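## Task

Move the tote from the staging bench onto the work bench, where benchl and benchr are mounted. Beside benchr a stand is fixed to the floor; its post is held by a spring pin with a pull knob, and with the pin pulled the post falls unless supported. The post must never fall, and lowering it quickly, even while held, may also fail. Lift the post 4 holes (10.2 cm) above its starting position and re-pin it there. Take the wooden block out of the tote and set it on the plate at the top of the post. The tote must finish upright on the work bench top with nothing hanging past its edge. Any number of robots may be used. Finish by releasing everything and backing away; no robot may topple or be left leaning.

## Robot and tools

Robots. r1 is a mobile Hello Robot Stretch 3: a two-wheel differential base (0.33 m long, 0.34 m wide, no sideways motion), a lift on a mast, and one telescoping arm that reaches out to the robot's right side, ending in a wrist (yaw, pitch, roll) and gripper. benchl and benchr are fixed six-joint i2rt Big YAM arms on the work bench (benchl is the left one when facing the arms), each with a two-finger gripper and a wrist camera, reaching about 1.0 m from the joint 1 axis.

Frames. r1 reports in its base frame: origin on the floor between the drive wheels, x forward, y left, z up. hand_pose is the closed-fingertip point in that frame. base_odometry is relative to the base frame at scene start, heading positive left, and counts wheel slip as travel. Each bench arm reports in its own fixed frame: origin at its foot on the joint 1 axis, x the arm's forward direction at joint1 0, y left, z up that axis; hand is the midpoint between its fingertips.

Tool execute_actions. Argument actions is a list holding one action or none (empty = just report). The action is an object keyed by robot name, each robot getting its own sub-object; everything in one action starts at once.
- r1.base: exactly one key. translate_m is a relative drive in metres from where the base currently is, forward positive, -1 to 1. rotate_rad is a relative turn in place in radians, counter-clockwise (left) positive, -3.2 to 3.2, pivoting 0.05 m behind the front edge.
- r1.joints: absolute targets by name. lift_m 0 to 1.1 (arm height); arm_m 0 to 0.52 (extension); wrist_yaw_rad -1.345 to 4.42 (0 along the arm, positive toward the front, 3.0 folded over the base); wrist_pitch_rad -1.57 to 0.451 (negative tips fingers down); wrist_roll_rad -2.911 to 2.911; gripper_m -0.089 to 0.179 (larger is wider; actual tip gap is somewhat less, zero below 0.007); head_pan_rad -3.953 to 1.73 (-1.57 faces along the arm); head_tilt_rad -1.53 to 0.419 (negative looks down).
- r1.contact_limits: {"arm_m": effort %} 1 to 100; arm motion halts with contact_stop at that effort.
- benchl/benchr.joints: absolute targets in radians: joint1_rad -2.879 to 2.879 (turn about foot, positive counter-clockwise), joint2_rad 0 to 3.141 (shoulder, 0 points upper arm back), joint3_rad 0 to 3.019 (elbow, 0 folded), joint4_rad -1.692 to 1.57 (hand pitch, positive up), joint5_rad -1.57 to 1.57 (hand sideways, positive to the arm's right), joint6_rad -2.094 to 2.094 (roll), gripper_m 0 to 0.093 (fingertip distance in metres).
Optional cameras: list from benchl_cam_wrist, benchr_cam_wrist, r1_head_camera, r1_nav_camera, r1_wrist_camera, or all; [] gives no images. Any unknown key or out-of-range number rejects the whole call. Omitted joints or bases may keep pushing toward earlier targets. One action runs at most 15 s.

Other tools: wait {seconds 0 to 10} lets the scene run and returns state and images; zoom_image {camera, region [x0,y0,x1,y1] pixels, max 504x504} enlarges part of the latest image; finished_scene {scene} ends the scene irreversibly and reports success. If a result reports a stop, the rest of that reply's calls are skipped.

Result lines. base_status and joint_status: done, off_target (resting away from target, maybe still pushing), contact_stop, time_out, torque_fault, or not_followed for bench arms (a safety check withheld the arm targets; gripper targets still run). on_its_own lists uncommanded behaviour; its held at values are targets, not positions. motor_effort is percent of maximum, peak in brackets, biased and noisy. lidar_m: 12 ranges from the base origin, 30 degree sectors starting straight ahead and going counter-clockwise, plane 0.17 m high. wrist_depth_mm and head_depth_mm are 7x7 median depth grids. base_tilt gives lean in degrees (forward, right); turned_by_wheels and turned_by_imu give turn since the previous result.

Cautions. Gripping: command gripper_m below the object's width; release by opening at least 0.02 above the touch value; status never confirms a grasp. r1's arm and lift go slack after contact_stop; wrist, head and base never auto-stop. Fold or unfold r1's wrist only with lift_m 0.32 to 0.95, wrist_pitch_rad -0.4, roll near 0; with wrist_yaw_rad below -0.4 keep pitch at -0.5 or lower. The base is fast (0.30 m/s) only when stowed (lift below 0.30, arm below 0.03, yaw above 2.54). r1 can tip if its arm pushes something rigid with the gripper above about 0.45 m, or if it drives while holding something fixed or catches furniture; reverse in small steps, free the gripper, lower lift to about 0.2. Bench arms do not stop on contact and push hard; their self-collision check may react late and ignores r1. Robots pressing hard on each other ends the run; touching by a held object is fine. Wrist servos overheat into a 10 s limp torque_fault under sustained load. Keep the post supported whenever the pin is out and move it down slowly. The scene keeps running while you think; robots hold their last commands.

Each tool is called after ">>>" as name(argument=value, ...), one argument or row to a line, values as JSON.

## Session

>>> execute_actions(
  actions=[],
)

Scene clock: 0.00 s.
r1.base_odometry: x=+0.000 y=+0.000 heading=+0.000 (m, m, rad; r1's odometry frame)
r1.turned_by_wheels: +0.000 (rad since the last result)
r1.turned_by_imu: +0.000 (rad since the last result)
r1.base_tilt: forward=+0.7 right=+1.4 (deg)
r1.lidar_m: 1.69 2.12 1.66 1.63 1.74 2.33 2.25 2.53 2.17 2.13 2.28 1.86
r1.head_depth_mm: 1972 1979 2005 1989 2019 1336 2048 / 1985 2008 2013 2034 2029 1364 2067 / 2019 2035 2036 2066 2083 1434 2089 / 1986 2072 2073 2100 2096 1532 2121 / 2007 2112 2116 2140 2126 1659 1983 / 1985 2146 2151 2162 2182 2173 2187 / 1978 2164 2173 2176 2206 2204 2186
r1.base_status: not commanded
r1.joint_positions: lift_m=+0.432 arm_m=-0.001 wrist_yaw_rad=+3.006 wrist_pitch_rad=-0.398 wrist_roll_rad=+0.011 gripper_m=+0.037 head_pan_rad=+0.003 head_tilt_rad=-0.015
r1.joint_status: not commanded
r1.motor_effort: left_wheel=+0 right_wheel=+0 lift_m=+34 arm_m=-1 wrist_yaw_rad=+1 wrist_pitch_rad=+4 wrist_roll_rad=+0 gripper_m=-1 head_pan_rad=+0 head_tilt_rad=+2 (%)
r1.hand_pose: x=+0.0095 y=+0.0805 z=+0.4490 quat_wxyz=(+0.187, +0.704, +0.091, +0.678) (m; r1's base frame)
r1.wrist_depth_mm: - - - - - - - / - - - - - - - / - - - - - - - / - - - - - - - / 891 869 905 855 848 834 835 / 725 705 - 709 737 683 710 / 620 617 - 624 579 600 596
benchl.joint_positions: joint1_rad=-1.574 joint2_rad=+0.793 joint3_rad=+0.685 joint4_rad=-1.505 joint5_rad=+0.001 joint6_rad=-0.004 gripper_m=+0.094
benchl.joint_status: not commanded
benchl.hand: x=-0.0011 y=-0.1739 z=+0.1615 quat_wxyz=(+0.015, -0.707, -0.707, -0.014) (m; benchl's fixed frame)
benchr.joint_positions: joint1_rad=+1.556 joint2_rad=+0.785 joint3_rad=+0.683 joint4_rad=-1.511 joint5_rad=+0.012 joint6_rad=+0.005 gripper_m=+0.095
benchr.joint_status: not commanded
benchr.hand: x=+0.0052 y=+0.1713 z=+0.1616 quat_wxyz=(+0.011, +0.700, -0.714, +0.019) (m; benchr's fixed frame)
pictures: benchl_cam_wrist, benchr_cam_wrist, r1_head_camera (sideways: a quarter turn clockwise sets it upright), r1_nav_camera (sideways: a quarter turn counterclockwise sets it upright), r1_wrist_camera
camera_calibration (this result's frames):
r1_head_camera: T_world_to_cam=[[-0.0602311, 0.00903768, -0.998144, 1.31899], [-0.0406953, 0.999105, 0.0115021, -0.00795748], [0.997355, 0.0413125, -0.0598095, 0.0266119], [0, 0, 0, 1]] pos_world=[0.0525789, -0.00506965, 1.31822]
r1_nav_camera: T_world_to_cam=[[0.0498648, -0.0355963, 0.998121, -1.25984], [0.00637452, -0.999333, -0.035958, 0.0991994], [0.998736, 0.00815559, -0.0496046, 0.0137633], [0, 0, 0, 1]] pos_world=[0.0484433, 0.0541754, 1.26172]
r1_wrist_camera: T_world_to_cam=[[0.985444, -0.165519, -0.0387728, 0.0211773], [-0.11868, -0.506524, -0.854019, 0.464345], [0.121717, 0.84619, -0.518795, 0.32201], [0, 0, 0, 1]] pos_world=[-0.00495497, -0.0337748, 0.564437]
Images, in order (width x height): benchl_cam_wrist 504x504, benchr_cam_wrist 504x504, r1_head_camera 896x504, r1_nav_camera 672x504, r1_wrist_camera 644x364.

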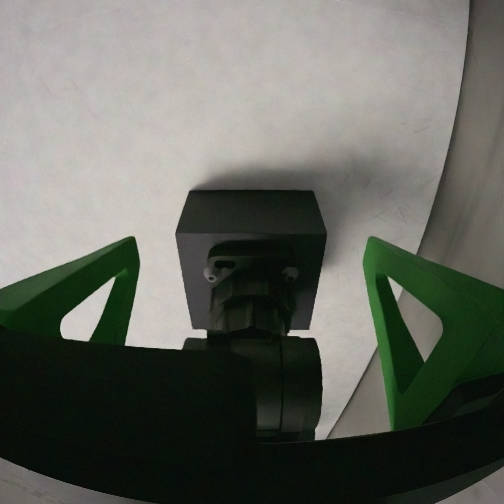

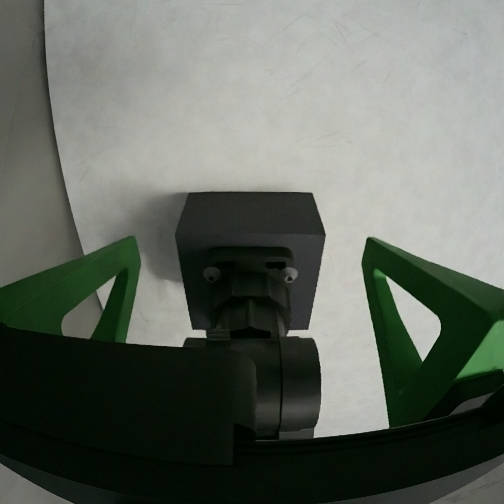

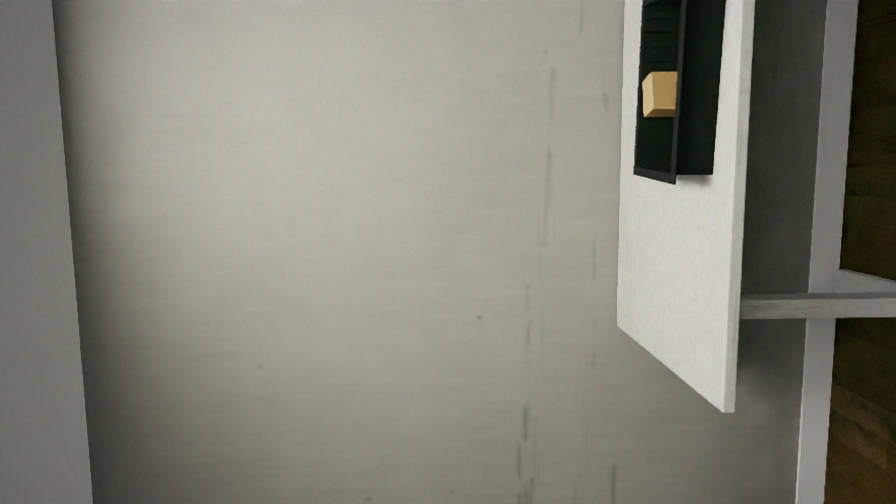

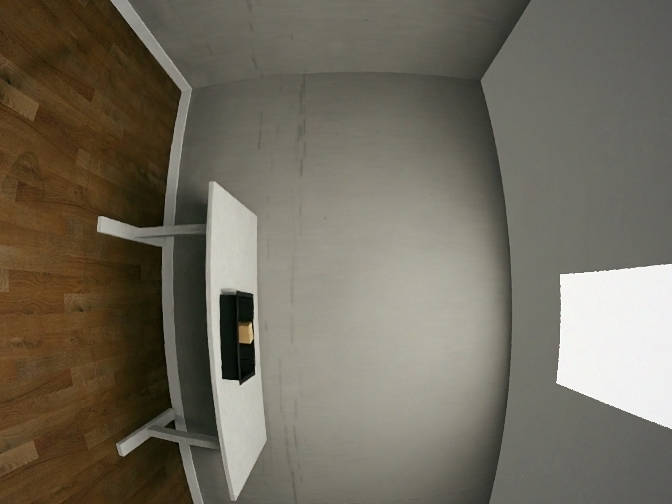

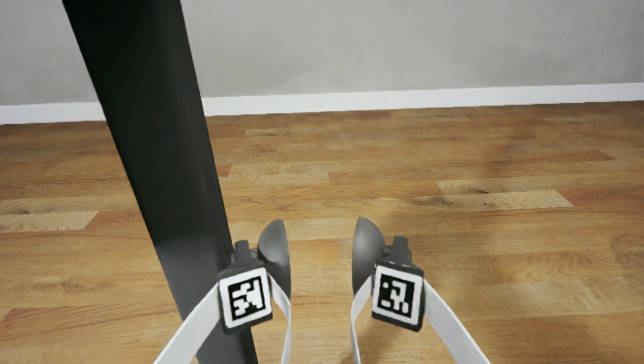

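>>> execute_actions(
  actions=[
    {"r1":{"joints":{"head_pan_rad":-2.8,"head_tilt_rad":-0.4}}},
  ],
  cameras=["r1_head_camera","r1_nav_camera"],
)

Scene clock: 3.83 s.
r1.base_odometry: x=+0.000 y=+0.000 heading=+0.000 (m, m, rad; r1's odometry frame)
r1.turned_by_wheels: +0.000 (rad since the last result)
r1.turned_by_imu: +0.000 (rad since the last result)
r1.base_tilt: forward=+0.7 right=+1.3 (deg)
r1.lidar_m: 1.69 2.12 1.65 1.63 1.74 2.33 2.24 2.53 2.17 2.13 2.28 1.86
r1.head_depth_mm: 2278 2370 2383 2801 2242 1720 1382 / 2385 2476 2623 2924 2261 1728 1393 / 2495 2642 2513 3062 2296 1731 1389 / 2625 2827 2954 3176 2283 1735 1401 / 2781 2953 3195 3361 2301 1741 1397 / 2863 3089 3323 3278 2326 1758 1396 / 2676 2774 2855 2954 2330 1768 1408
r1.base_status: not commanded
r1.joint_positions: lift_m=+0.432 arm_m=-0.001 wrist_yaw_rad=+3.006 wrist_pitch_rad=-0.398 wrist_roll_rad=+0.011 gripper_m=+0.037 head_pan_rad=-2.793 head_tilt_rad=-0.395
r1.joint_status: all done
r1.motor_effort: left_wheel=+0(0) right_wheel=+0(0) lift_m=+34(34) arm_m=+0(1) wrist_yaw_rad=+1(0) wrist_pitch_rad=+5(5) wrist_roll_rad=+0(0) gripper_m=+0(0) head_pan_rad=-2(28) head_tilt_rad=-3(34) (%)
r1.hand_pose: x=+0.0095 y=+0.0805 z=+0.4490 quat_wxyz=(+0.187, +0.704, +0.091, +0.678) (m; r1's base frame)
r1.wrist_depth_mm: - - - - - - - / - - - - - - - / - - - - - - - / - - - - - - - / 885 869 942 859 836 862 854 / 728 727 - 719 720 709 699 / 622 610 - 600 596 606 596
benchl.joint_positions: joint1_rad=-1.574 joint2_rad=+0.793 joint3_rad=+0.685 joint4_rad=-1.505 joint5_rad=+0.001 joint6_rad=-0.004 gripper_m=+0.094
benchl.joint_status: not commanded
benchl.hand: x=-0.0011 y=-0.1739 z=+0.1615 quat_wxyz=(+0.015, -0.707, -0.707, -0.014) (m; benchl's fixed frame)
benchr.joint_positions: joint1_rad=+1.556 joint2_rad=+0.785 joint3_rad=+0.683 joint4_rad=-1.511 joint5_rad=+0.012 joint6_rad=+0.005 gripper_m=+0.095
benchr.joint_status: not commanded
benchr.hand: x=+0.0052 y=+0.1713 z=+0.1616 quat_wxyz=(+0.011, +0.700, -0.714, +0.019) (m; benchr's fixed frame)
pictures: r1_head_camera (sideways: a quarter turn clockwise sets it upright), r1_nav_camera (sideways: a quarter turn counterclockwise sets it upright)
camera_calibration (this result's frames):
r1_head_camera: T_world_to_cam=[[0.403979, 0.137145, -0.904429, 1.19368], [0.370785, -0.928387, 0.0248392, -0.0278219], [-0.836254, -0.345383, -0.4259, 0.514284], [0, 0, 0, 1]] pos_world=[-0.0418316, -0.0119114, 1.29932]
r1_nav_camera: T_world_to_cam=[[-0.403934, -0.108897, 0.908283, -1.13963], [-0.33235, 0.942514, -0.034803, 0.0997442], [-0.852279, -0.315926, -0.416906, 0.503123], [0, 0, 0, 1]] pos_world=[0.0016143, -0.059163, 1.24834]
Images, in order (width x height): r1_head_camera 896x504, r1_nav_camera 672x504.

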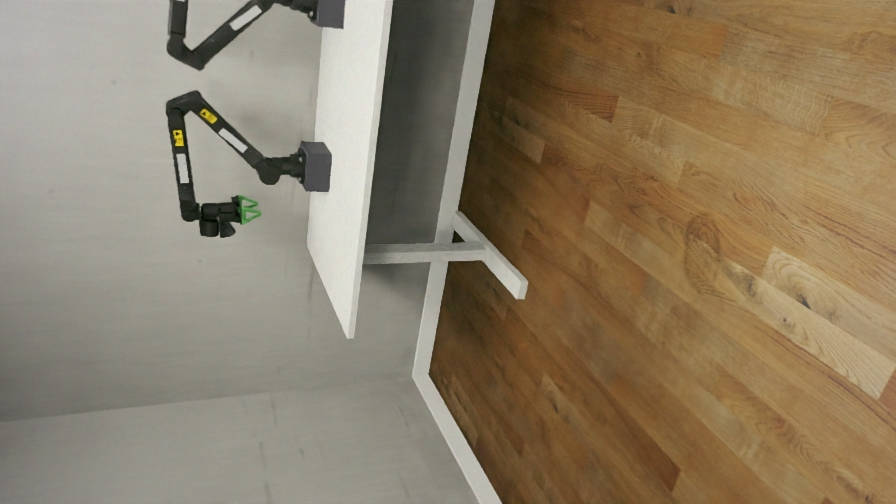

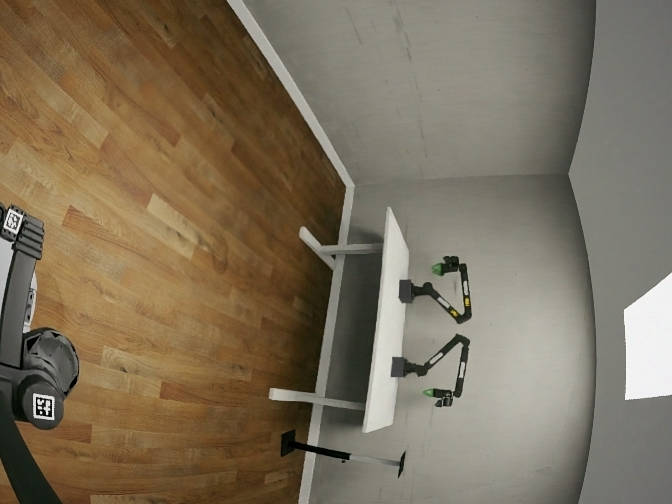

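>>> execute_actions(
  actions=[
    {"r1":{"base":{"rotate_rad":-0.346},"joints":{"lift_m":0.28,"head_pan_rad":-1.57,"head_tilt_rad":-0.9}}},
  ],
  cameras=[],
)

>>> execute_actions(
  actions=[
    {"r1":{"base":{"translate_m":0.797}}},
  ],
  cameras=[],
)

>>> execute_actions(
  actions=[
    {"r1":{"base":{"rotate_rad":1.90}}},
  ],
  cameras=[],
)

>>> execute_actions(
  actions=[
    {"r1":{"joints":{"lift_m":0.94}}},
  ],
  cameras=["r1_head_camera"],
)

Scene clock: 7.80 s.
r1.base_odometry: x=+0.000 y=+0.000 heading=-0.346 (m, m, rad; r1's odometry frame)
r1.turned_by_wheels: -0.346 (rad since the last result)
r1.turned_by_imu: -0.349 (rad since the last result)
r1.base_tilt: forward=+0.7 right=+1.4 (deg)
r1.lidar_m: 1.87 1.69 1.88 1.63 1.62 1.90 2.25 2.53 2.47 2.14 2.14 2.41
r1.head_depth_mm: 2194 2347 1920 1634 1401 1240 1113 / 2139 2342 1947 1635 1420 1251 1154 / 2085 2326 1954 1650 1428 1257 1169 / 2025 2267 1965 1665 1427 1257 1142 / 1969 2232 1971 1664 1438 1260 1135 / 1925 2246 1994 1677 1446 1266 1129 / 1867 2162 2002 1671 1450 1273 1138
r1.base_status: done
r1.joint_positions: lift_m=+0.280 arm_m=-0.001 wrist_yaw_rad=+3.006 wrist_pitch_rad=-0.399 wrist_roll_rad=+0.011 gripper_m=+0.037 head_pan_rad=-1.577 head_tilt_rad=-0.889
r1.joint_status: all done
r1.motor_effort: left_wheel=+3(5) right_wheel=-5(8) lift_m=+23(27) arm_m=+0(1) wrist_yaw_rad=+0(0) wrist_pitch_rad=+5(5) wrist_roll_rad=+0(0) gripper_m=+0(0) head_pan_rad=+3(30) head_tilt_rad=-7(42) (%)
r1.hand_pose: x=+0.0095 y=+0.0803 z=+0.2974 quat_wxyz=(+0.188, +0.704, +0.092, +0.678) (m; r1's base frame)
r1.wrist_depth_mm: - - - - - - - / - - - - - - - / - - - - - - - / 823 801 811 770 779 781 772 / 655 641 675 632 612 627 601 / 523 532 - 517 536 516 513 / 455 477 - - 433 442 435
benchl.joint_positions: joint1_rad=-1.574 joint2_rad=+0.793 joint3_rad=+0.685 joint4_rad=-1.505 joint5_rad=+0.001 joint6_rad=-0.004 gripper_m=+0.094
benchl.joint_status: not commanded
benchl.hand: x=-0.0011 y=-0.1739 z=+0.1615 quat_wxyz=(+0.015, -0.707, -0.707, -0.014) (m; benchl's fixed frame)
benchr.joint_positions: joint1_rad=+1.556 joint2_rad=+0.785 joint3_rad=+0.683 joint4_rad=-1.511 joint5_rad=+0.012 joint6_rad=+0.005 gripper_m=+0.095
benchr.joint_status: not commanded
benchr.hand: x=+0.0052 y=+0.1713 z=+0.1616 quat_wxyz=(+0.011, +0.700, -0.714, +0.019) (m; benchr's fixed frame)
pictures: none
No camera images: the call's "cameras" was empty. Leave "cameras" out to get every camera's image.

Scene clock: 12.37 s.
r1.base_odometry: x=+0.750 y=-0.270 heading=-0.346 (m, m, rad; r1's odometry frame)
r1.turned_by_wheels: +0.000 (rad since the last result)
r1.turned_by_imu: +0.004 (rad since the last result)
r1.base_tilt: forward=+0.6 right=+1.5 (deg)
r1.lidar_m: 1.31 1.07 1.03 1.83 1.83 2.13 3.14 3.17 2.23 1.94 1.93 1.09
r1.head_depth_mm: 1987 2219 1935 1640 1410 1240 1111 / 1937 2196 1938 1628 1424 1250 1150 / 1871 2193 1965 1640 1420 1254 1164 / 1826 2119 1954 1655 1421 1257 1141 / 1773 2058 1964 1656 1433 1263 1126 / 1736 2025 1982 1681 1436 1269 1130 / 1689 1968 2005 1681 1448 1276 1132
r1.base_status: done
r1.joint_positions: lift_m=+0.280 arm_m=-0.001 wrist_yaw_rad=+3.006 wrist_pitch_rad=-0.399 wrist_roll_rad=+0.011 gripper_m=+0.037 head_pan_rad=-1.577 head_tilt_rad=-0.889
r1.joint_status: not commanded
r1.motor_effort: left_wheel=+3(10) right_wheel=-3(8) lift_m=+23(23) arm_m=+0(1) wrist_yaw_rad=+1(0) wrist_pitch_rad=+5(5) wrist_roll_rad=+0(0) gripper_m=+0(1) head_pan_rad=+3(3) head_tilt_rad=-7(6) (%)
r1.hand_pose: x=+0.0095 y=+0.0803 z=+0.2973 quat_wxyz=(+0.188, +0.704, +0.092, +0.678) (m; r1's base frame)
r1.wrist_depth_mm: - - - - - - - / - - - - - - - / - - - - - 967 980 / 835 804 804 786 774 785 769 / 643 646 680 619 621 625 620 / 533 537 - 518 543 507 512 / 458 477 - - 433 443 433
benchl.joint_positions: joint1_rad=-1.574 joint2_rad=+0.793 joint3_rad=+0.685 joint4_rad=-1.505 joint5_rad=+0.001 joint6_rad=-0.004 gripper_m=+0.094
benchl.joint_status: not commanded
benchl.hand: x=-0.0011 y=-0.1739 z=+0.1615 quat_wxyz=(+0.015, -0.707, -0.707, -0.014) (m; benchl's fixed frame)
benchr.joint_positions: joint1_rad=+1.556 joint2_rad=+0.785 joint3_rad=+0.683 joint4_rad=-1.511 joint5_rad=+0.012 joint6_rad=+0.005 gripper_m=+0.095
benchr.joint_status: not commanded
benchr.hand: x=+0.0052 y=+0.1713 z=+0.1616 quat_wxyz=(+0.011, +0.700, -0.714, +0.019) (m; benchr's fixed frame)
pictures: none
No camera images: the call's "cameras" was empty. Leave "cameras" out to get every camera's image.

Scene clock: 14.97 s.
r1.base_odometry: x=+0.750 y=-0.270 heading=+1.554 (m, m, rad; r1's odometry frame)
r1.turned_by_wheels: +1.900 (rad since the last result)
r1.turned_by_imu: +1.912 (rad since the last result)
r1.base_tilt: forward=+0.7 right=+1.4 (deg)
r1.lidar_m: 1.83 1.95 2.83 3.18 2.55 1.98 1.93 1.73 1.09 1.31 1.03 1.87
r1.head_depth_mm: 1157 992 799 1527 1408 1245 1115 / 1168 920 784 1561 1425 1247 1152 / 1179 932 788 1568 1413 1251 1171 / 1190 942 784 1579 1429 1259 1147 / 1200 953 800 1588 1428 1263 1130 / 1214 1061 825 1597 1449 1271 1133 / 1222 1072 871 1534 1428 1276 1139
r1.base_status: done
r1.joint_positions: lift_m=+0.280 arm_m=-0.001 wrist_yaw_rad=+3.006 wrist_pitch_rad=-0.399 wrist_roll_rad=+0.011 gripper_m=+0.037 head_pan_rad=-1.577 head_tilt_rad=-0.889
r1.joint_status: not commanded
r1.motor_effort: left_wheel=-3(8) right_wheel=+4(14) lift_m=+23(22) arm_m=+0(0) wrist_yaw_rad=+0(0) wrist_pitch_rad=+5(5) wrist_roll_rad=+0(0) gripper_m=+0(0) head_pan_rad=+2(3) head_tilt_rad=-7(7) (%)
r1.hand_pose: x=+0.0095 y=+0.0803 z=+0.2973 quat_wxyz=(+0.188, +0.704, +0.092, +0.678) (m; r1's base frame)
r1.wrist_depth_mm: - - - - - - - / - - - - - - - / - - - - - - - / 827 808 812 792 791 772 780 / 658 647 661 638 631 625 604 / 525 529 - 526 539 510 502 / 449 471 - - 436 439 437
benchl.joint_positions: joint1_rad=-1.574 joint2_rad=+0.793 joint3_rad=+0.685 joint4_rad=-1.505 joint5_rad=+0.001 joint6_rad=-0.004 gripper_m=+0.094
benchl.joint_status: not commanded
benchl.hand: x=-0.0011 y=-0.1739 z=+0.1615 quat_wxyz=(+0.015, -0.707, -0.707, -0.014) (m; benchl's fixed frame)
benchr.joint_positions: joint1_rad=+1.556 joint2_rad=+0.785 joint3_rad=+0.683 joint4_rad=-1.511 joint5_rad=+0.012 joint6_rad=+0.005 gripper_m=+0.095
benchr.joint_status: not commanded
benchr.hand: x=+0.0052 y=+0.1713 z=+0.1616 quat_wxyz=(+0.011, +0.700, -0.714, +0.019) (m; benchr's fixed frame)
pictures: none
No camera images: the call's "cameras" was empty. Leave "cameras" out to get every camera's image.

Scene clock: 21.80 s.
r1.base_odometry: x=+0.750 y=-0.270 heading=+1.554 (m, m, rad; r1's odometry frame)
r1.turned_by_wheels: +0.000 (rad since the last result)
r1.turned_by_imu: +0.000 (rad since the last result)
r1.base_tilt: forward=+0.6 right=+1.4 (deg)
r1.lidar_m: 1.83 1.95 2.83 3.16 2.56 1.97 1.93 1.73 1.09 1.31 1.03 1.86
r1.head_depth_mm: 1161 991 836 - 1344 1243 1125 / 1171 927 783 - - 1246 - / 1174 935 788 - - - - / 1184 941 786 770 - 1279 - / 1199 960 799 777 - 1256 1133 / 1208 1060 821 1595 1440 1269 1133 / 1220 1073 873 1529 1412 1274 1138
r1.base_status: not commanded
r1.joint_positions: lift_m=+0.940 arm_m=-0.001 wrist_yaw_rad=+3.006 wrist_pitch_rad=-0.399 wrist_roll_rad=+0.011 gripper_m=+0.037 head_pan_rad=-1.577 head_tilt_rad=-0.889
r1.joint_status: all done
r1.motor_effort: left_wheel=-4(3) right_wheel=+4(5) lift_m=+42(44) arm_m=+0(0) wrist_yaw_rad=+0(0) wrist_pitch_rad=+5(5) wrist_roll_rad=+0(0) gripper_m=+0(0) head_pan_rad=+2(2) head_tilt_rad=-6(7) (%)
r1.hand_pose: x=+0.0095 y=+0.0803 z=+0.9566 quat_wxyz=(+0.188, +0.704, +0.092, +0.678) (m; r1's base frame)
r1.wrist_depth_mm: - - - - - - - / - - - - - - - / - - - - - - - / - - - - - - - / - - - - - - - / - - - - - - - / - - - - - - -
benchl.joint_positions: joint1_rad=-1.574 joint2_rad=+0.793 joint3_rad=+0.685 joint4_rad=-1.505 joint5_rad=+0.001 joint6_rad=-0.004 gripper_m=+0.094
benchl.joint_status: not commanded
benchl.hand: x=-0.0011 y=-0.1739 z=+0.1615 quat_wxyz=(+0.015, -0.707, -0.707, -0.014) (m; benchl's fixed frame)
benchr.joint_positions: joint1_rad=+1.556 joint2_rad=+0.785 joint3_rad=+0.683 joint4_rad=-1.511 joint5_rad=+0.012 joint6_rad=+0.005 gripper_m=+0.095
benchr.joint_status: not commanded
benchr.hand: x=+0.0052 y=+0.1713 z=+0.1616 quat_wxyz=(+0.011, +0.700, -0.714, +0.019) (m; benchr's fixed frame)
pictures: r1_head_camera (sideways: a quarter turn clockwise sets it upright)
camera_calibration (this result's frames):
r1_head_camera: T_world_to_cam=[[0.0138642, 0.804425, -0.593892, 0.791279], [0.99928, 0.00982544, 0.0366364, -0.0469941], [0.0353065, -0.593973, -0.80371, 1.00043], [0, 0, 0, 1]] pos_world=[0.000668177, -0.0418342, 1.27571]
Images, in order (width x height): r1_head_camera 896x504.

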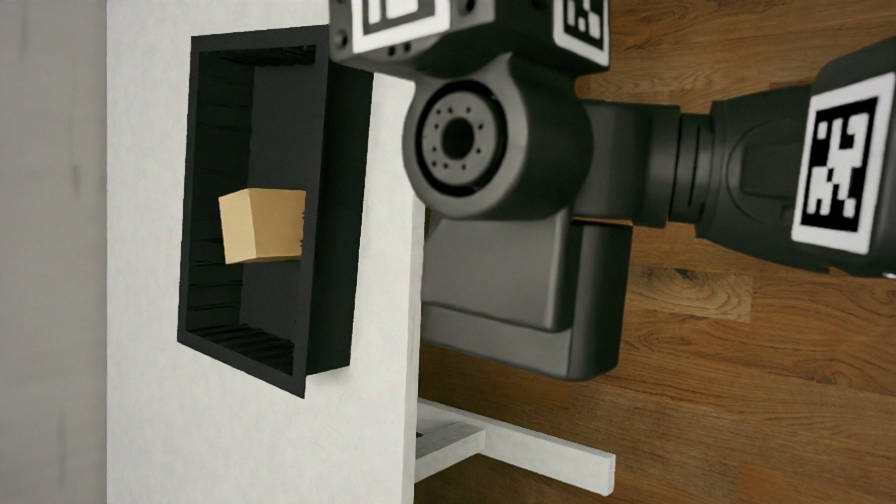

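>>> execute_actions(
  actions=[
    {"r1":{"joints":{"wrist_yaw_rad":0}}},
  ],
  cameras=[],
)

>>> execute_actions(
  actions=[
    {"r1":{"joints":{"wrist_pitch_rad":-1.5,"wrist_roll_rad":1.57,"gripper_m":0.08,"arm_m":0.45,"lift_m":0.97}}},
  ],
  cameras=["r1_head_camera","r1_wrist_camera"],
)

Scene clock: 26.77 s.
r1.base_odometry: x=+0.750 y=-0.270 heading=+1.554 (m, m, rad; r1's odometry frame)
r1.turned_by_wheels: +0.000 (rad since the last result)
r1.turned_by_imu: +0.000 (rad since the last result)
r1.base_tilt: forward=+0.8 right=+1.2 (deg)
r1.lidar_m: 1.83 1.95 2.83 3.18 2.56 1.97 1.94 1.73 1.09 1.31 1.03 1.86
r1.head_depth_mm: 1159 994 838 - - - 1115 / 1171 921 860 - - 1208 1135 / 1178 927 868 - - 1213 1141 / 1188 944 779 1588 1425 1259 1135 / 1201 957 802 1597 1430 1265 1131 / 1211 1060 823 1590 1445 1267 1132 / 1215 1077 870 1527 1426 1277 1138
r1.base_status: not commanded
r1.joint_positions: lift_m=+0.940 arm_m=-0.001 wrist_yaw_rad=+0.003 wrist_pitch_rad=-0.399 wrist_roll_rad=+0.011 gripper_m=+0.037 head_pan_rad=-1.577 head_tilt_rad=-0.889
r1.joint_status: all done
r1.motor_effort: left_wheel=-4(3) right_wheel=+4(5) lift_m=+42(42) arm_m=+0(1) wrist_yaw_rad=-4(5) wrist_pitch_rad=+5(5) wrist_roll_rad=+0(0) gripper_m=+0(1) head_pan_rad=+2(2) head_tilt_rad=-7(7) (%)
r1.hand_pose: x=-0.0208 y=-0.3711 z=+0.9566 quat_wxyz=(+0.690, +0.141, -0.696, -0.140) (m; r1's base frame)
r1.wrist_depth_mm: - - 953 956 926 915 869 / - - - - - 971 939 / - 975 947 907 910 875 829 / 724 705 622 500 635 678 659 / 552 564 494 461 449 514 519 / 467 470 459 449 462 437 432 / - - - - - - 964
benchl.joint_positions: joint1_rad=-1.574 joint2_rad=+0.793 joint3_rad=+0.685 joint4_rad=-1.505 joint5_rad=+0.001 joint6_rad=-0.004 gripper_m=+0.094
benchl.joint_status: not commanded
benchl.hand: x=-0.0011 y=-0.1739 z=+0.1615 quat_wxyz=(+0.015, -0.707, -0.707, -0.014) (m; benchl's fixed frame)
benchr.joint_positions: joint1_rad=+1.556 joint2_rad=+0.785 joint3_rad=+0.683 joint4_rad=-1.511 joint5_rad=+0.012 joint6_rad=+0.005 gripper_m=+0.095
benchr.joint_status: not commanded
benchr.hand: x=+0.0052 y=+0.1713 z=+0.1616 quat_wxyz=(+0.011, +0.700, -0.714, +0.019) (m; benchr's fixed frame)
pictures: none
No camera images: the call's "cameras" was empty. Leave "cameras" out to get every camera's image.

Scene clock: 31.27 s.
r1.base_odometry: x=+0.750 y=-0.270 heading=+1.554 (m, m, rad; r1's odometry frame)
r1.turned_by_wheels: +0.000 (rad since the last result)
r1.turned_by_imu: +0.000 (rad since the last result)
r1.base_tilt: forward=+0.6 right=+1.4 (deg)
r1.lidar_m: 1.83 1.95 2.83 3.15 2.56 1.97 1.94 1.73 1.10 1.31 1.04 1.87
r1.head_depth_mm: - 991 796 1530 1410 1241 1114 / 1176 905 782 1560 1417 1252 1136 / - 918 785 1580 1425 1251 1144 / 1164 921 788 1579 1417 1261 1142 / 1204 960 803 1590 1434 1262 1125 / 1208 1063 823 1608 1445 1270 1134 / 1224 1073 874 1526 1425 1276 1139
r1.base_status: not commanded
r1.joint_positions: lift_m=+0.970 arm_m=+0.450 wrist_yaw_rad=+0.001 wrist_pitch_rad=-1.494 wrist_roll_rad=+1.565 gripper_m=+0.080 head_pan_rad=-1.577 head_tilt_rad=-0.889
r1.joint_status: all done
r1.motor_effort: left_wheel=-3(3) right_wheel=+5(5) lift_m=+42(42) arm_m=+4(3) wrist_yaw_rad=-1(5) wrist_pitch_rad=-2(4) wrist_roll_rad=+3(2) gripper_m=+0(98) head_pan_rad=+2(2) head_tilt_rad=-6(6) (%)
r1.hand_pose: x=-0.0215 y=-0.5900 z=+0.8510 quat_wxyz=(+0.003, +0.002, -0.733, -0.680) (m; r1's base frame)
r1.wrist_depth_mm: 278 274 269 263 266 901 878 / 288 285 276 266 271 908 - / 290 292 281 275 931 970 - / 305 295 284 283 972 951 952 / 293 175 270 290 987 979 966 / 319 180 306 292 296 - - / 323 186 313 310 - - -
benchl.joint_positions: joint1_rad=-1.574 joint2_rad=+0.793 joint3_rad=+0.685 joint4_rad=-1.505 joint5_rad=+0.001 joint6_rad=-0.004 gripper_m=+0.094
benchl.joint_status: not commanded
benchl.hand: x=-0.0011 y=-0.1739 z=+0.1615 quat_wxyz=(+0.015, -0.707, -0.707, -0.014) (m; benchl's fixed frame)
benchr.joint_positions: joint1_rad=+1.556 joint2_rad=+0.785 joint3_rad=+0.683 joint4_rad=-1.511 joint5_rad=+0.012 joint6_rad=+0.005 gripper_m=+0.095
benchr.joint_status: not commanded
benchr.hand: x=+0.0052 y=+0.1713 z=+0.1616 quat_wxyz=(+0.011, +0.700, -0.714, +0.019) (m; benchr's fixed frame)
pictures: r1_head_camera (sideways: a quarter turn clockwise sets it upright), r1_wrist_camera
camera_calibration (this result's frames):
r1_head_camera: T_world_to_cam=[[0.013864, 0.804425, -0.593892, 0.79128], [0.99928, 0.00982568, 0.0366364, -0.0469941], [0.0353066, -0.593973, -0.80371, 1.00043], [0, 0, 0, 1]] pos_world=[0.000668187, -0.0418342, 1.27571]
r1_wrist_camera: T_world_to_cam=[[0.0309835, 0.997511, -0.0633362, 0.642951], [0.988831, -0.0213484, 0.147501, -0.0778408], [0.145782, -0.0671989, -0.987032, 0.961795], [0, 0, 0, 1]] pos_world=[-0.0831619, -0.578381, 1.00153]
Images, in order (width x height): r1_head_camera 896x504, r1_wrist_camera 644x364.

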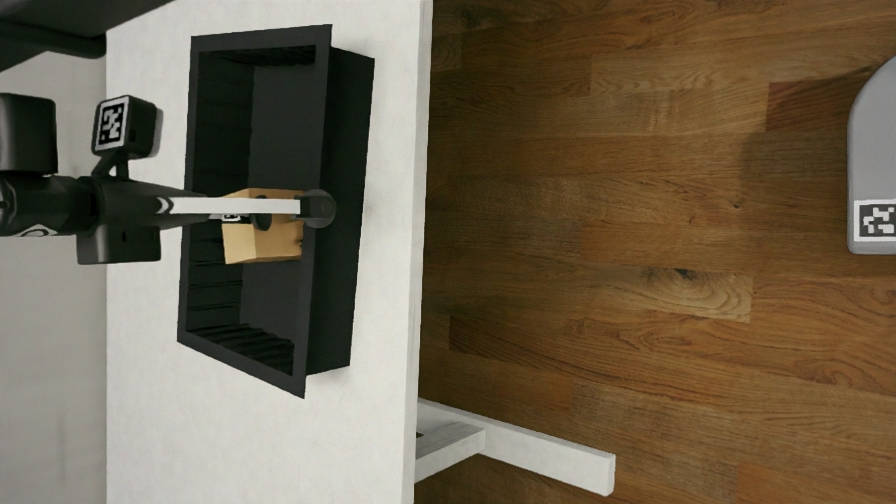

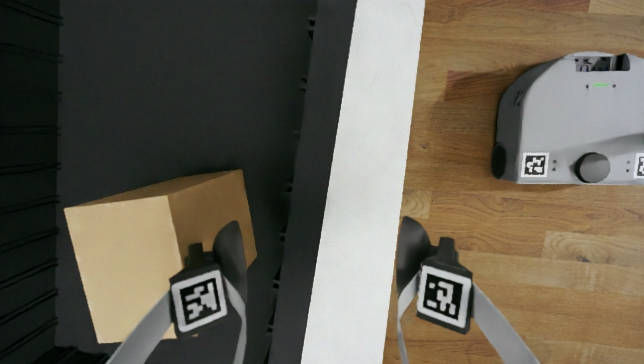

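>>> execute_actions(
  actions=[
    {"r1":{"joints":{"arm_m":0.443,"lift_m":0.92}}},
  ],
  cameras=["r1_wrist_camera"],
)

>>> execute_actions(
  actions=[
    {"r1":{"joints":{"lift_m":0.874}}},
  ],
  cameras=["r1_wrist_camera","r1_head_camera"],
)

Scene clock: 33.90 s.
r1.base_odometry: x=+0.750 y=-0.270 heading=+1.554 (m, m, rad; r1's odometry frame)
r1.turned_by_wheels: +0.000 (rad since the last result)
r1.turned_by_imu: +0.000 (rad since the last result)
r1.base_tilt: forward=+0.6 right=+1.5 (deg)
r1.lidar_m: 1.83 1.94 2.83 3.16 2.55 1.98 1.94 1.73 1.09 1.31 1.04 1.86
r1.head_depth_mm: - - 779 1534 1404 1240 1111 / - 924 783 1565 1415 1242 1134 / - 918 784 1575 1419 1253 1151 / 1185 944 784 1585 1431 1257 1142 / 1201 953 803 1587 1429 1274 1132 / 1210 1063 822 1586 1444 1272 1133 / 1226 1071 871 1520 1422 1273 1136
r1.base_status: not commanded
r1.joint_positions: lift_m=+0.920 arm_m=+0.443 wrist_yaw_rad=+0.001 wrist_pitch_rad=-1.494 wrist_roll_rad=+1.565 gripper_m=+0.080 head_pan_rad=-1.577 head_tilt_rad=-0.889
r1.joint_status: all done
r1.motor_effort: left_wheel=-3(3) right_wheel=+4(5) lift_m=+23(34) arm_m=-3(4) wrist_yaw_rad=-1(1) wrist_pitch_rad=-2(2) wrist_roll_rad=+3(3) gripper_m=+0(1) head_pan_rad=+2(3) head_tilt_rad=-7(7) (%)
r1.hand_pose: x=-0.0215 y=-0.5835 z=+0.8017 quat_wxyz=(+0.003, +0.002, -0.733, -0.680) (m; r1's base frame)
r1.wrist_depth_mm: 232 227 225 139 218 866 826 / 238 234 228 142 221 861 - / 244 240 236 228 904 899 - / 251 244 238 233 945 929 879 / 125 155 216 241 241 929 903 / 127 143 158 247 247 997 951 / 131 138 258 256 - 967 936
benchl.joint_positions: joint1_rad=-1.574 joint2_rad=+0.793 joint3_rad=+0.685 joint4_rad=-1.505 joint5_rad=+0.001 joint6_rad=-0.004 gripper_m=+0.094
benchl.joint_status: not commanded
benchl.hand: x=-0.0011 y=-0.1739 z=+0.1615 quat_wxyz=(+0.015, -0.707, -0.707, -0.014) (m; benchl's fixed frame)
benchr.joint_positions: joint1_rad=+1.556 joint2_rad=+0.785 joint3_rad=+0.683 joint4_rad=-1.511 joint5_rad=+0.012 joint6_rad=+0.005 gripper_m=+0.095
benchr.joint_status: not commanded
benchr.hand: x=+0.0052 y=+0.1713 z=+0.1616 quat_wxyz=(+0.011, +0.700, -0.714, +0.019) (m; benchr's fixed frame)
pictures: r1_wrist_camera
camera_calibration (this result's frames):
r1_wrist_camera: T_world_to_cam=[[0.030984, 0.997536, -0.0629495, 0.633019], [0.988831, -0.0214061, 0.147493, -0.0704592], [0.145782, -0.0668164, -0.987058, 0.913838], [0, 0, 0, 1]] pos_world=[-0.0831619, -0.571908, 0.952252]
Images, in order (width x height): r1_wrist_camera 644x364.

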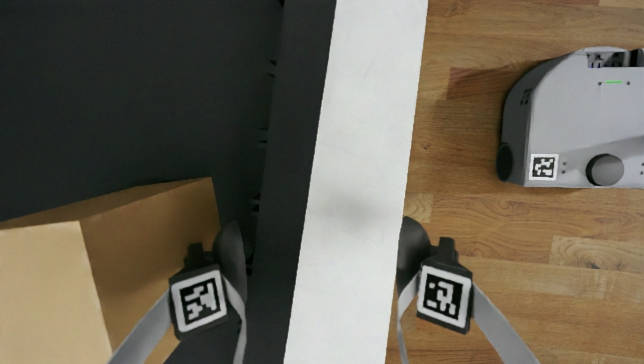

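Scene clock: 35.97 s.
r1.base_odometry: x=+0.750 y=-0.270 heading=+1.554 (m, m, rad; r1's odometry frame)
r1.turned_by_wheels: +0.000 (rad since the last result)
r1.turned_by_imu: +0.000 (rad since the last result)
r1.base_tilt: forward=+0.5 right=+1.2 (deg)
r1.lidar_m: 1.83 1.94 2.83 3.18 2.56 1.97 1.94 1.73 1.10 1.31 1.03 1.86
r1.head_depth_mm: 1142 - - 1533 1408 1241 1115 / 1106 872 778 1557 1406 1247 1133 / - - 786 1571 1425 1257 1147 / 1185 1082 782 1580 1428 1261 1139 / 1204 951 796 1594 1441 1267 1127 / 1211 1065 824 1598 1438 1276 1133 / 1221 1072 871 1532 1420 1277 1134
r1.base_status: not commanded
r1.joint_positions: lift_m=+0.874 arm_m=+0.443 wrist_yaw_rad=+0.001 wrist_pitch_rad=-1.476 wrist_roll_rad=+1.565 gripper_m=+0.080 head_pan_rad=-1.577 head_tilt_rad=-0.890
r1.joint_status: all done
r1.motor_effort: left_wheel=-2(3) right_wheel=+3(6) lift_m=+22(21) arm_m=-4(4) wrist_yaw_rad=-1(1) wrist_pitch_rad=-7(12) wrist_roll_rad=+3(3) gripper_m=-3(5) head_pan_rad=+2(3) head_tilt_rad=-6(7) (%)
r1.hand_pose: x=-0.0215 y=-0.5881 z=+0.7557 quat_wxyz=(+0.003, +0.002, -0.739, -0.673) (m; r1's base frame)
r1.wrist_depth_mm: 189 184 179 94 171 810 789 / 194 188 183 96 177 822 - / 199 194 188 99 182 839 - / 206 197 192 101 186 906 835 / 125 136 187 105 192 882 850 / 105 125 108 194 196 897 859 / 102 121 161 200 971 950 887
benchl.joint_positions: joint1_rad=-1.574 joint2_rad=+0.793 joint3_rad=+0.685 joint4_rad=-1.505 joint5_rad=+0.001 joint6_rad=-0.004 gripper_m=+0.094
benchl.joint_status: not commanded
benchl.hand: x=-0.0011 y=-0.1739 z=+0.1615 quat_wxyz=(+0.015, -0.707, -0.707, -0.014) (m; benchl's fixed frame)
benchr.joint_positions: joint1_rad=+1.556 joint2_rad=+0.785 joint3_rad=+0.683 joint4_rad=-1.511 joint5_rad=+0.012 joint6_rad=+0.005 gripper_m=+0.095
benchr.joint_status: not commanded
benchr.hand: x=+0.0052 y=+0.1713 z=+0.1616 quat_wxyz=(+0.011, +0.700, -0.714, +0.019) (m; benchr's fixed frame)
pictures: r1_head_camera (sideways: a quarter turn clockwise sets it upright), r1_wrist_camera
camera_calibration (this result's frames):
r1_head_camera: T_world_to_cam=[[0.0138612, 0.804783, -0.593407, 0.790648], [0.99928, 0.00980967, 0.0366458, -0.0470064], [0.035313, -0.593488, -0.804068, 1.0009], [0, 0, 0, 1]] pos_world=[0.000668533, -0.0418185, 1.27569]
r1_wrist_camera: T_world_to_cam=[[0.0310759, 0.996243, -0.0808369, 0.647487], [0.988826, -0.0188453, 0.14788, -0.0625619], [0.145801, -0.0845291, -0.985696, 0.856658], [0, 0, 0, 1]] pos_world=[-0.0831601, -0.573821, 0.905997]
Images, in order (width x height): r1_head_camera 896x504, r1_wrist_camera 644x364.

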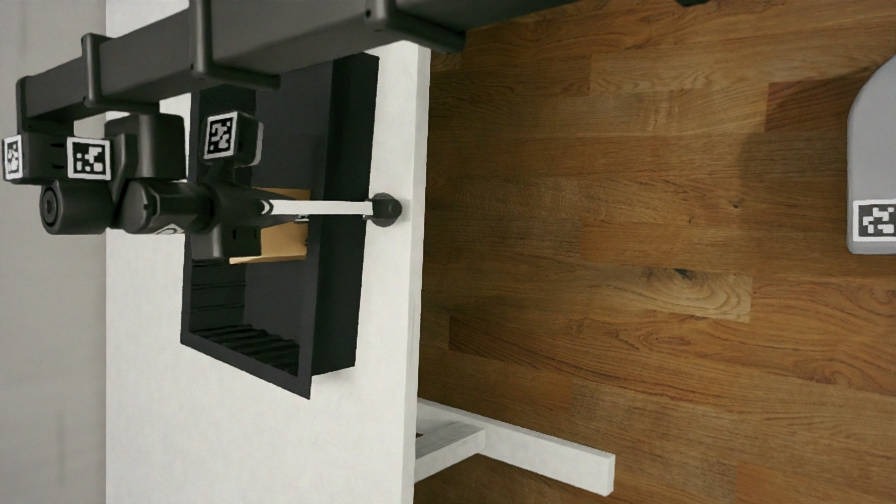

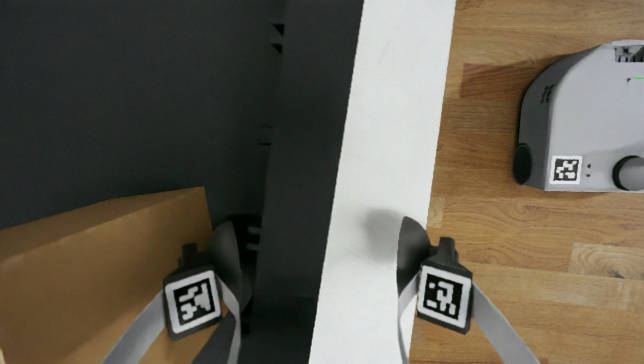

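>>> execute_actions(
  actions=[
    {"r1":{"joints":{"lift_m":0.88,"gripper_m":-0.03}}},
  ],
  cameras=["r1_wrist_camera"],
)

>>> execute_actions(
  actions=[
    {"r1":{"joints":{"lift_m":0.95,"wrist_pitch_rad":-1.25}}},
  ],
  cameras=["r1_wrist_camera","r1_head_camera"],
)

Scene clock: 38.20 s.
r1.base_odometry: x=+0.750 y=-0.270 heading=+1.554 (m, m, rad; r1's odometry frame)
r1.turned_by_wheels: +0.000 (rad since the last result)
r1.turned_by_imu: +0.000 (rad since the last result)
r1.base_tilt: forward=+0.5 right=+1.3 (deg)
r1.lidar_m: 1.83 1.95 2.83 3.19 2.56 1.98 1.93 1.73 1.10 1.31 1.03 1.87
r1.head_depth_mm: 1133 - - 1533 1404 1245 1108 / - 964 839 1566 1416 1247 1134 / - - 775 1563 1428 1254 1146 / 1191 1085 762 1584 1426 1258 1142 / 1203 945 797 1599 1431 1263 1127 / 1207 1065 825 1596 1444 1273 1133 / 1221 1070 872 1520 1424 1270 1133
r1.base_status: not commanded
r1.joint_positions: lift_m=+0.880 arm_m=+0.443 wrist_yaw_rad=+0.001 wrist_pitch_rad=-1.478 wrist_roll_rad=+1.566 gripper_m=-0.028 head_pan_rad=-1.577 head_tilt_rad=-0.890
r1.joint_status: all done
r1.motor_effort: left_wheel=-2(2) right_wheel=+3(3) lift_m=+40(44) arm_m=-3(4) wrist_yaw_rad=-1(1) wrist_pitch_rad=-7(7) wrist_roll_rad=+2(3) gripper_m=-31(100) head_pan_rad=+3(2) head_tilt_rad=-6(7) (%)
r1.hand_pose: x=-0.0215 y=-0.5878 z=+0.7610 quat_wxyz=(+0.002, +0.002, -0.739, -0.674) (m; r1's base frame)
r1.wrist_depth_mm: 194 190 184 110 175 816 790 / 201 195 188 102 180 821 - / 206 200 194 104 186 860 - / 211 205 198 106 192 845 857 / 140 125 177 108 896 884 841 / 91 114 153 112 919 901 876 / 89 106 211 115 210 908 908
benchl.joint_positions: joint1_rad=-1.574 joint2_rad=+0.793 joint3_rad=+0.685 joint4_rad=-1.505 joint5_rad=+0.001 joint6_rad=-0.004 gripper_m=+0.094
benchl.joint_status: not commanded
benchl.hand: x=-0.0011 y=-0.1739 z=+0.1615 quat_wxyz=(+0.015, -0.707, -0.707, -0.014) (m; benchl's fixed frame)
benchr.joint_positions: joint1_rad=+1.556 joint2_rad=+0.785 joint3_rad=+0.683 joint4_rad=-1.511 joint5_rad=+0.012 joint6_rad=+0.005 gripper_m=+0.095
benchr.joint_status: not commanded
benchr.hand: x=+0.0052 y=+0.1713 z=+0.1616 quat_wxyz=(+0.011, +0.700, -0.714, +0.019) (m; benchr's fixed frame)
pictures: r1_wrist_camera
camera_calibration (this result's frames):
r1_wrist_camera: T_world_to_cam=[[0.0313892, 0.996331, -0.0796141, 0.646732], [0.988816, -0.0193354, 0.147884, -0.0636361], [0.145802, -0.0833657, -0.985795, 0.862703], [0, 0, 0, 1]] pos_world=[-0.0831601, -0.57367, 0.911348]
Images, in order (width x height): r1_wrist_camera 644x364.

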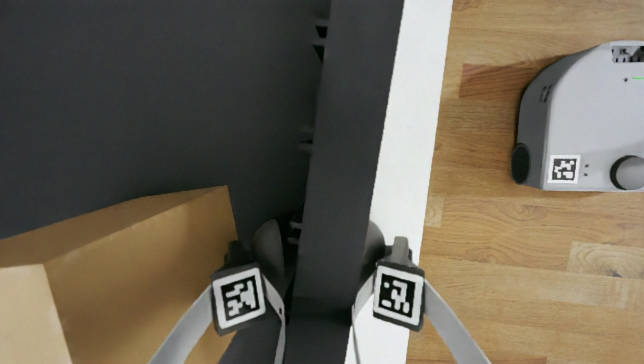

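Scene clock: 39.67 s.
r1.base_odometry: x=+0.750 y=-0.270 heading=+1.554 (m, m, rad; r1's odometry frame)
r1.turned_by_wheels: +0.000 (rad since the last result)
r1.turned_by_imu: +0.000 (rad since the last result)
r1.base_tilt: forward=+0.6 right=+1.6 (deg)
r1.lidar_m: 1.83 1.95 2.83 3.19 2.56 1.97 1.93 1.73 1.10 1.31 1.03 1.87
r1.head_depth_mm: - 961 816 1523 1410 1241 1109 / 1192 917 757 1557 1422 1249 1132 / - 928 753 1572 1427 1243 1143 / 1188 764 750 1583 1435 1257 1144 / 1201 937 746 1583 1441 1263 1130 / 1203 1063 823 1591 1438 1261 1132 / 1217 1073 873 1523 1420 1269 1138
r1.base_status: not commanded
r1.joint_positions: lift_m=+0.949 arm_m=+0.443 wrist_yaw_rad=-0.001 wrist_pitch_rad=-1.282 wrist_roll_rad=+1.572 gripper_m=-0.029 head_pan_rad=-1.577 head_tilt_rad=-0.890
r1.joint_status: all done
r1.motor_effort: left_wheel=-2(5) right_wheel=+3(9) lift_m=+47(47) arm_m=-1(4) wrist_yaw_rad=+1(2) wrist_pitch_rad=+9(7) wrist_roll_rad=-1(3) gripper_m=-24(31) head_pan_rad=+2(3) head_tilt_rad=-6(7) (%)
r1.hand_pose: x=-0.0216 y=-0.6378 z=+0.8356 quat_wxyz=(-0.001, -0.001, -0.801, -0.598) (m; r1's base frame)
r1.wrist_depth_mm: 253 283 244 119 233 220 762 / 252 290 253 123 239 227 778 / 259 298 261 126 246 234 824 / 263 303 269 127 249 243 828 / 272 288 180 127 254 856 836 / 329 142 157 131 261 876 851 / 411 144 161 138 265 923 852
benchl.joint_positions: joint1_rad=-1.574 joint2_rad=+0.793 joint3_rad=+0.685 joint4_rad=-1.505 joint5_rad=+0.001 joint6_rad=-0.004 gripper_m=+0.094
benchl.joint_status: not commanded
benchl.hand: x=-0.0011 y=-0.1739 z=+0.1615 quat_wxyz=(+0.015, -0.707, -0.707, -0.014) (m; benchl's fixed frame)
benchr.joint_positions: joint1_rad=+1.556 joint2_rad=+0.785 joint3_rad=+0.683 joint4_rad=-1.511 joint5_rad=+0.012 joint6_rad=+0.005 gripper_m=+0.095
benchr.joint_status: not commanded
benchr.hand: x=+0.0052 y=+0.1713 z=+0.1616 quat_wxyz=(+0.011, +0.700, -0.714, +0.019) (m; benchr's fixed frame)
pictures: r1_head_camera (sideways: a quarter turn clockwise sets it upright), r1_wrist_camera
camera_calibration (this result's frames):
r1_head_camera: T_world_to_cam=[[0.0138614, 0.8048, -0.593384, 0.790617], [0.99928, 0.0098085, 0.0366462, -0.047007], [0.0353131, -0.593465, -0.804085, 1.00092], [0, 0, 0, 1]] pos_world=[0.000668532, -0.0418177, 1.27569]
r1_wrist_camera: T_world_to_cam=[[0.0395805, 0.961472, -0.272037, 0.841217], [0.988555, 0.00198477, 0.150846, -0.0644793], [0.145574, -0.274895, -0.95039, 0.780304], [0, 0, 0, 1]] pos_world=[-0.0831467, -0.594177, 0.980162]
Images, in order (width x height): r1_head_camera 896x504, r1_wrist_camera 644x364.

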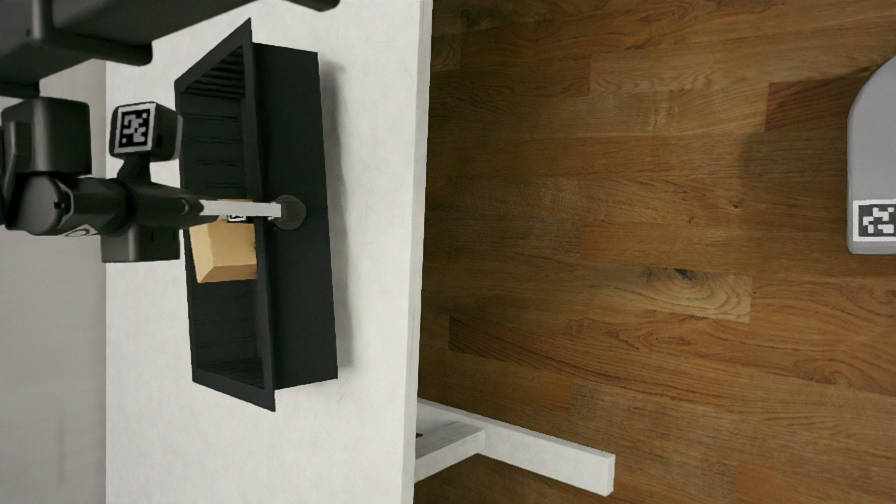

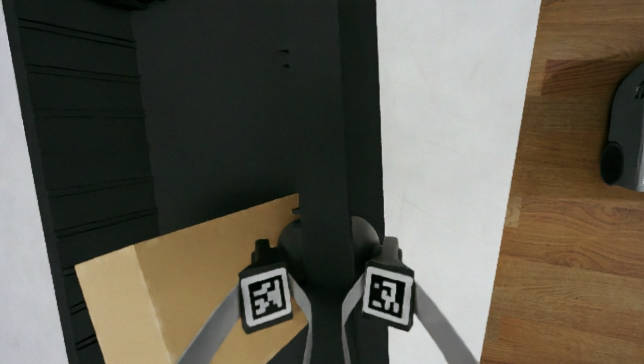

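>>> execute_actions(
  actions=[
    {"r1":{"joints":{"lift_m":1.02,"arm_m":0.41,"gripper_m":-0.024}}},
  ],
  cameras=["r1_wrist_camera","r1_head_camera"],
)

Scene clock: 41.83 s.
r1.base_odometry: x=+0.750 y=-0.270 heading=+1.554 (m, m, rad; r1's odometry frame)
r1.turned_by_wheels: +0.000 (rad since the last result)
r1.turned_by_imu: +0.000 (rad since the last result)
r1.base_tilt: forward=+0.6 right=+1.4 (deg)
r1.lidar_m: 1.83 1.94 2.83 3.16 2.55 1.98 1.94 1.73 1.10 1.31 1.03 1.87
r1.head_depth_mm: 1163 719 836 1518 1406 1248 1111 / 1123 650 818 1563 1416 1242 1130 / 1165 836 804 1566 1417 1244 1149 / 1190 676 790 1573 1420 1262 1136 / 1199 1053 677 1581 1436 1262 1129 / 1213 1062 800 1596 1443 1269 1132 / 1221 1070 869 1533 1431 1269 1135
r1.base_status: not commanded
r1.joint_positions: lift_m=+1.019 arm_m=+0.410 wrist_yaw_rad=+0.000 wrist_pitch_rad=-1.291 wrist_roll_rad=+1.570 gripper_m=-0.023 head_pan_rad=-1.577 head_tilt_rad=-0.890
r1.joint_status: all done
r1.motor_effort: left_wheel=-2(2) right_wheel=+3(3) lift_m=+48(50) arm_m=-3(3) wrist_yaw_rad=+0(1) wrist_pitch_rad=+12(13) wrist_roll_rad=+0(2) gripper_m=-24(20) head_pan_rad=+3(3) head_tilt_rad=-6(6) (%)
r1.hand_pose: x=-0.0216 y=-0.6026 z=+0.9051 quat_wxyz=(+0.001, +0.000, -0.799, -0.602) (m; r1's base frame)
r1.wrist_depth_mm: 257 284 235 142 296 857 815 / 267 300 253 142 302 865 866 / 439 307 277 143 311 931 849 / 465 306 301 128 316 949 877 / 473 310 198 129 324 973 885 / 486 182 167 136 - 983 916 / 504 457 170 164 215 - 931
benchl.joint_positions: joint1_rad=-1.574 joint2_rad=+0.793 joint3_rad=+0.685 joint4_rad=-1.505 joint5_rad=+0.001 joint6_rad=-0.004 gripper_m=+0.094
benchl.joint_status: not commanded
benchl.hand: x=-0.0011 y=-0.1739 z=+0.1615 quat_wxyz=(+0.015, -0.707, -0.707, -0.014) (m; benchl's fixed frame)
benchr.joint_positions: joint1_rad=+1.556 joint2_rad=+0.785 joint3_rad=+0.683 joint4_rad=-1.511 joint5_rad=+0.012 joint6_rad=+0.005 gripper_m=+0.095
benchr.joint_status: not commanded
benchr.hand: x=+0.0052 y=+0.1713 z=+0.1616 quat_wxyz=(+0.011, +0.700, -0.714, +0.019) (m; benchr's fixed frame)
pictures: r1_head_camera (sideways: a quarter turn clockwise sets it upright), r1_wrist_camera
camera_calibration (this result's frames):
r1_head_camera: T_world_to_cam=[[0.0138613, 0.8048, -0.593384, 0.790617], [0.99928, 0.00980861, 0.0366462, -0.047007], [0.0353132, -0.593465, -0.804085, 1.00092], [0, 0, 0, 1]] pos_world=[0.000668537, -0.0418177, 1.27569]
r1_wrist_camera: T_world_to_cam=[[0.0365354, 0.963982, -0.263447, 0.820017], [0.988655, 0.00356729, 0.150162, -0.0734898], [0.145693, -0.265944, -0.952915, 0.863745], [0, 0, 0, 1]] pos_world=[-0.0831454, -0.560511, 1.05014]
Images, in order (width x height): r1_head_camera 896x504, r1_wrist_camera 644x364.

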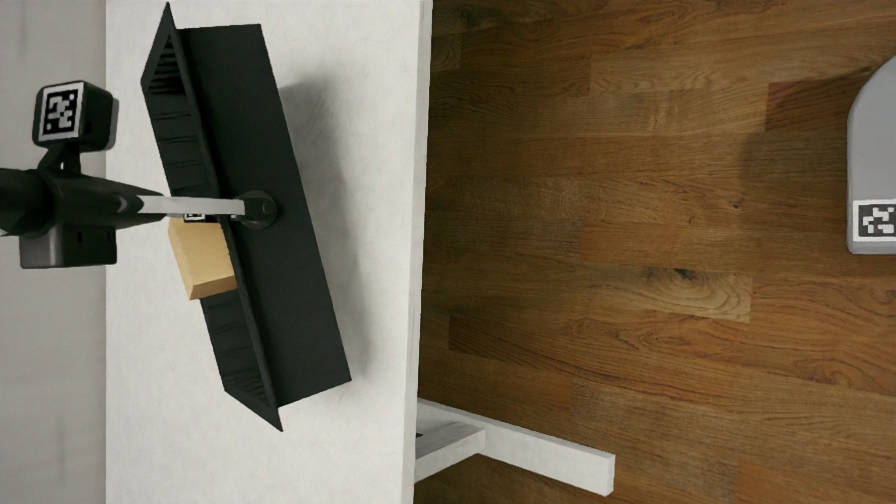

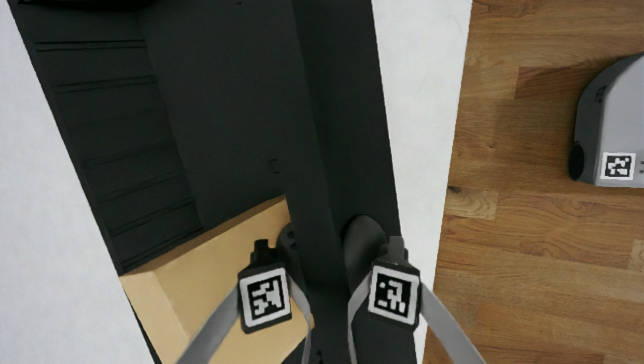

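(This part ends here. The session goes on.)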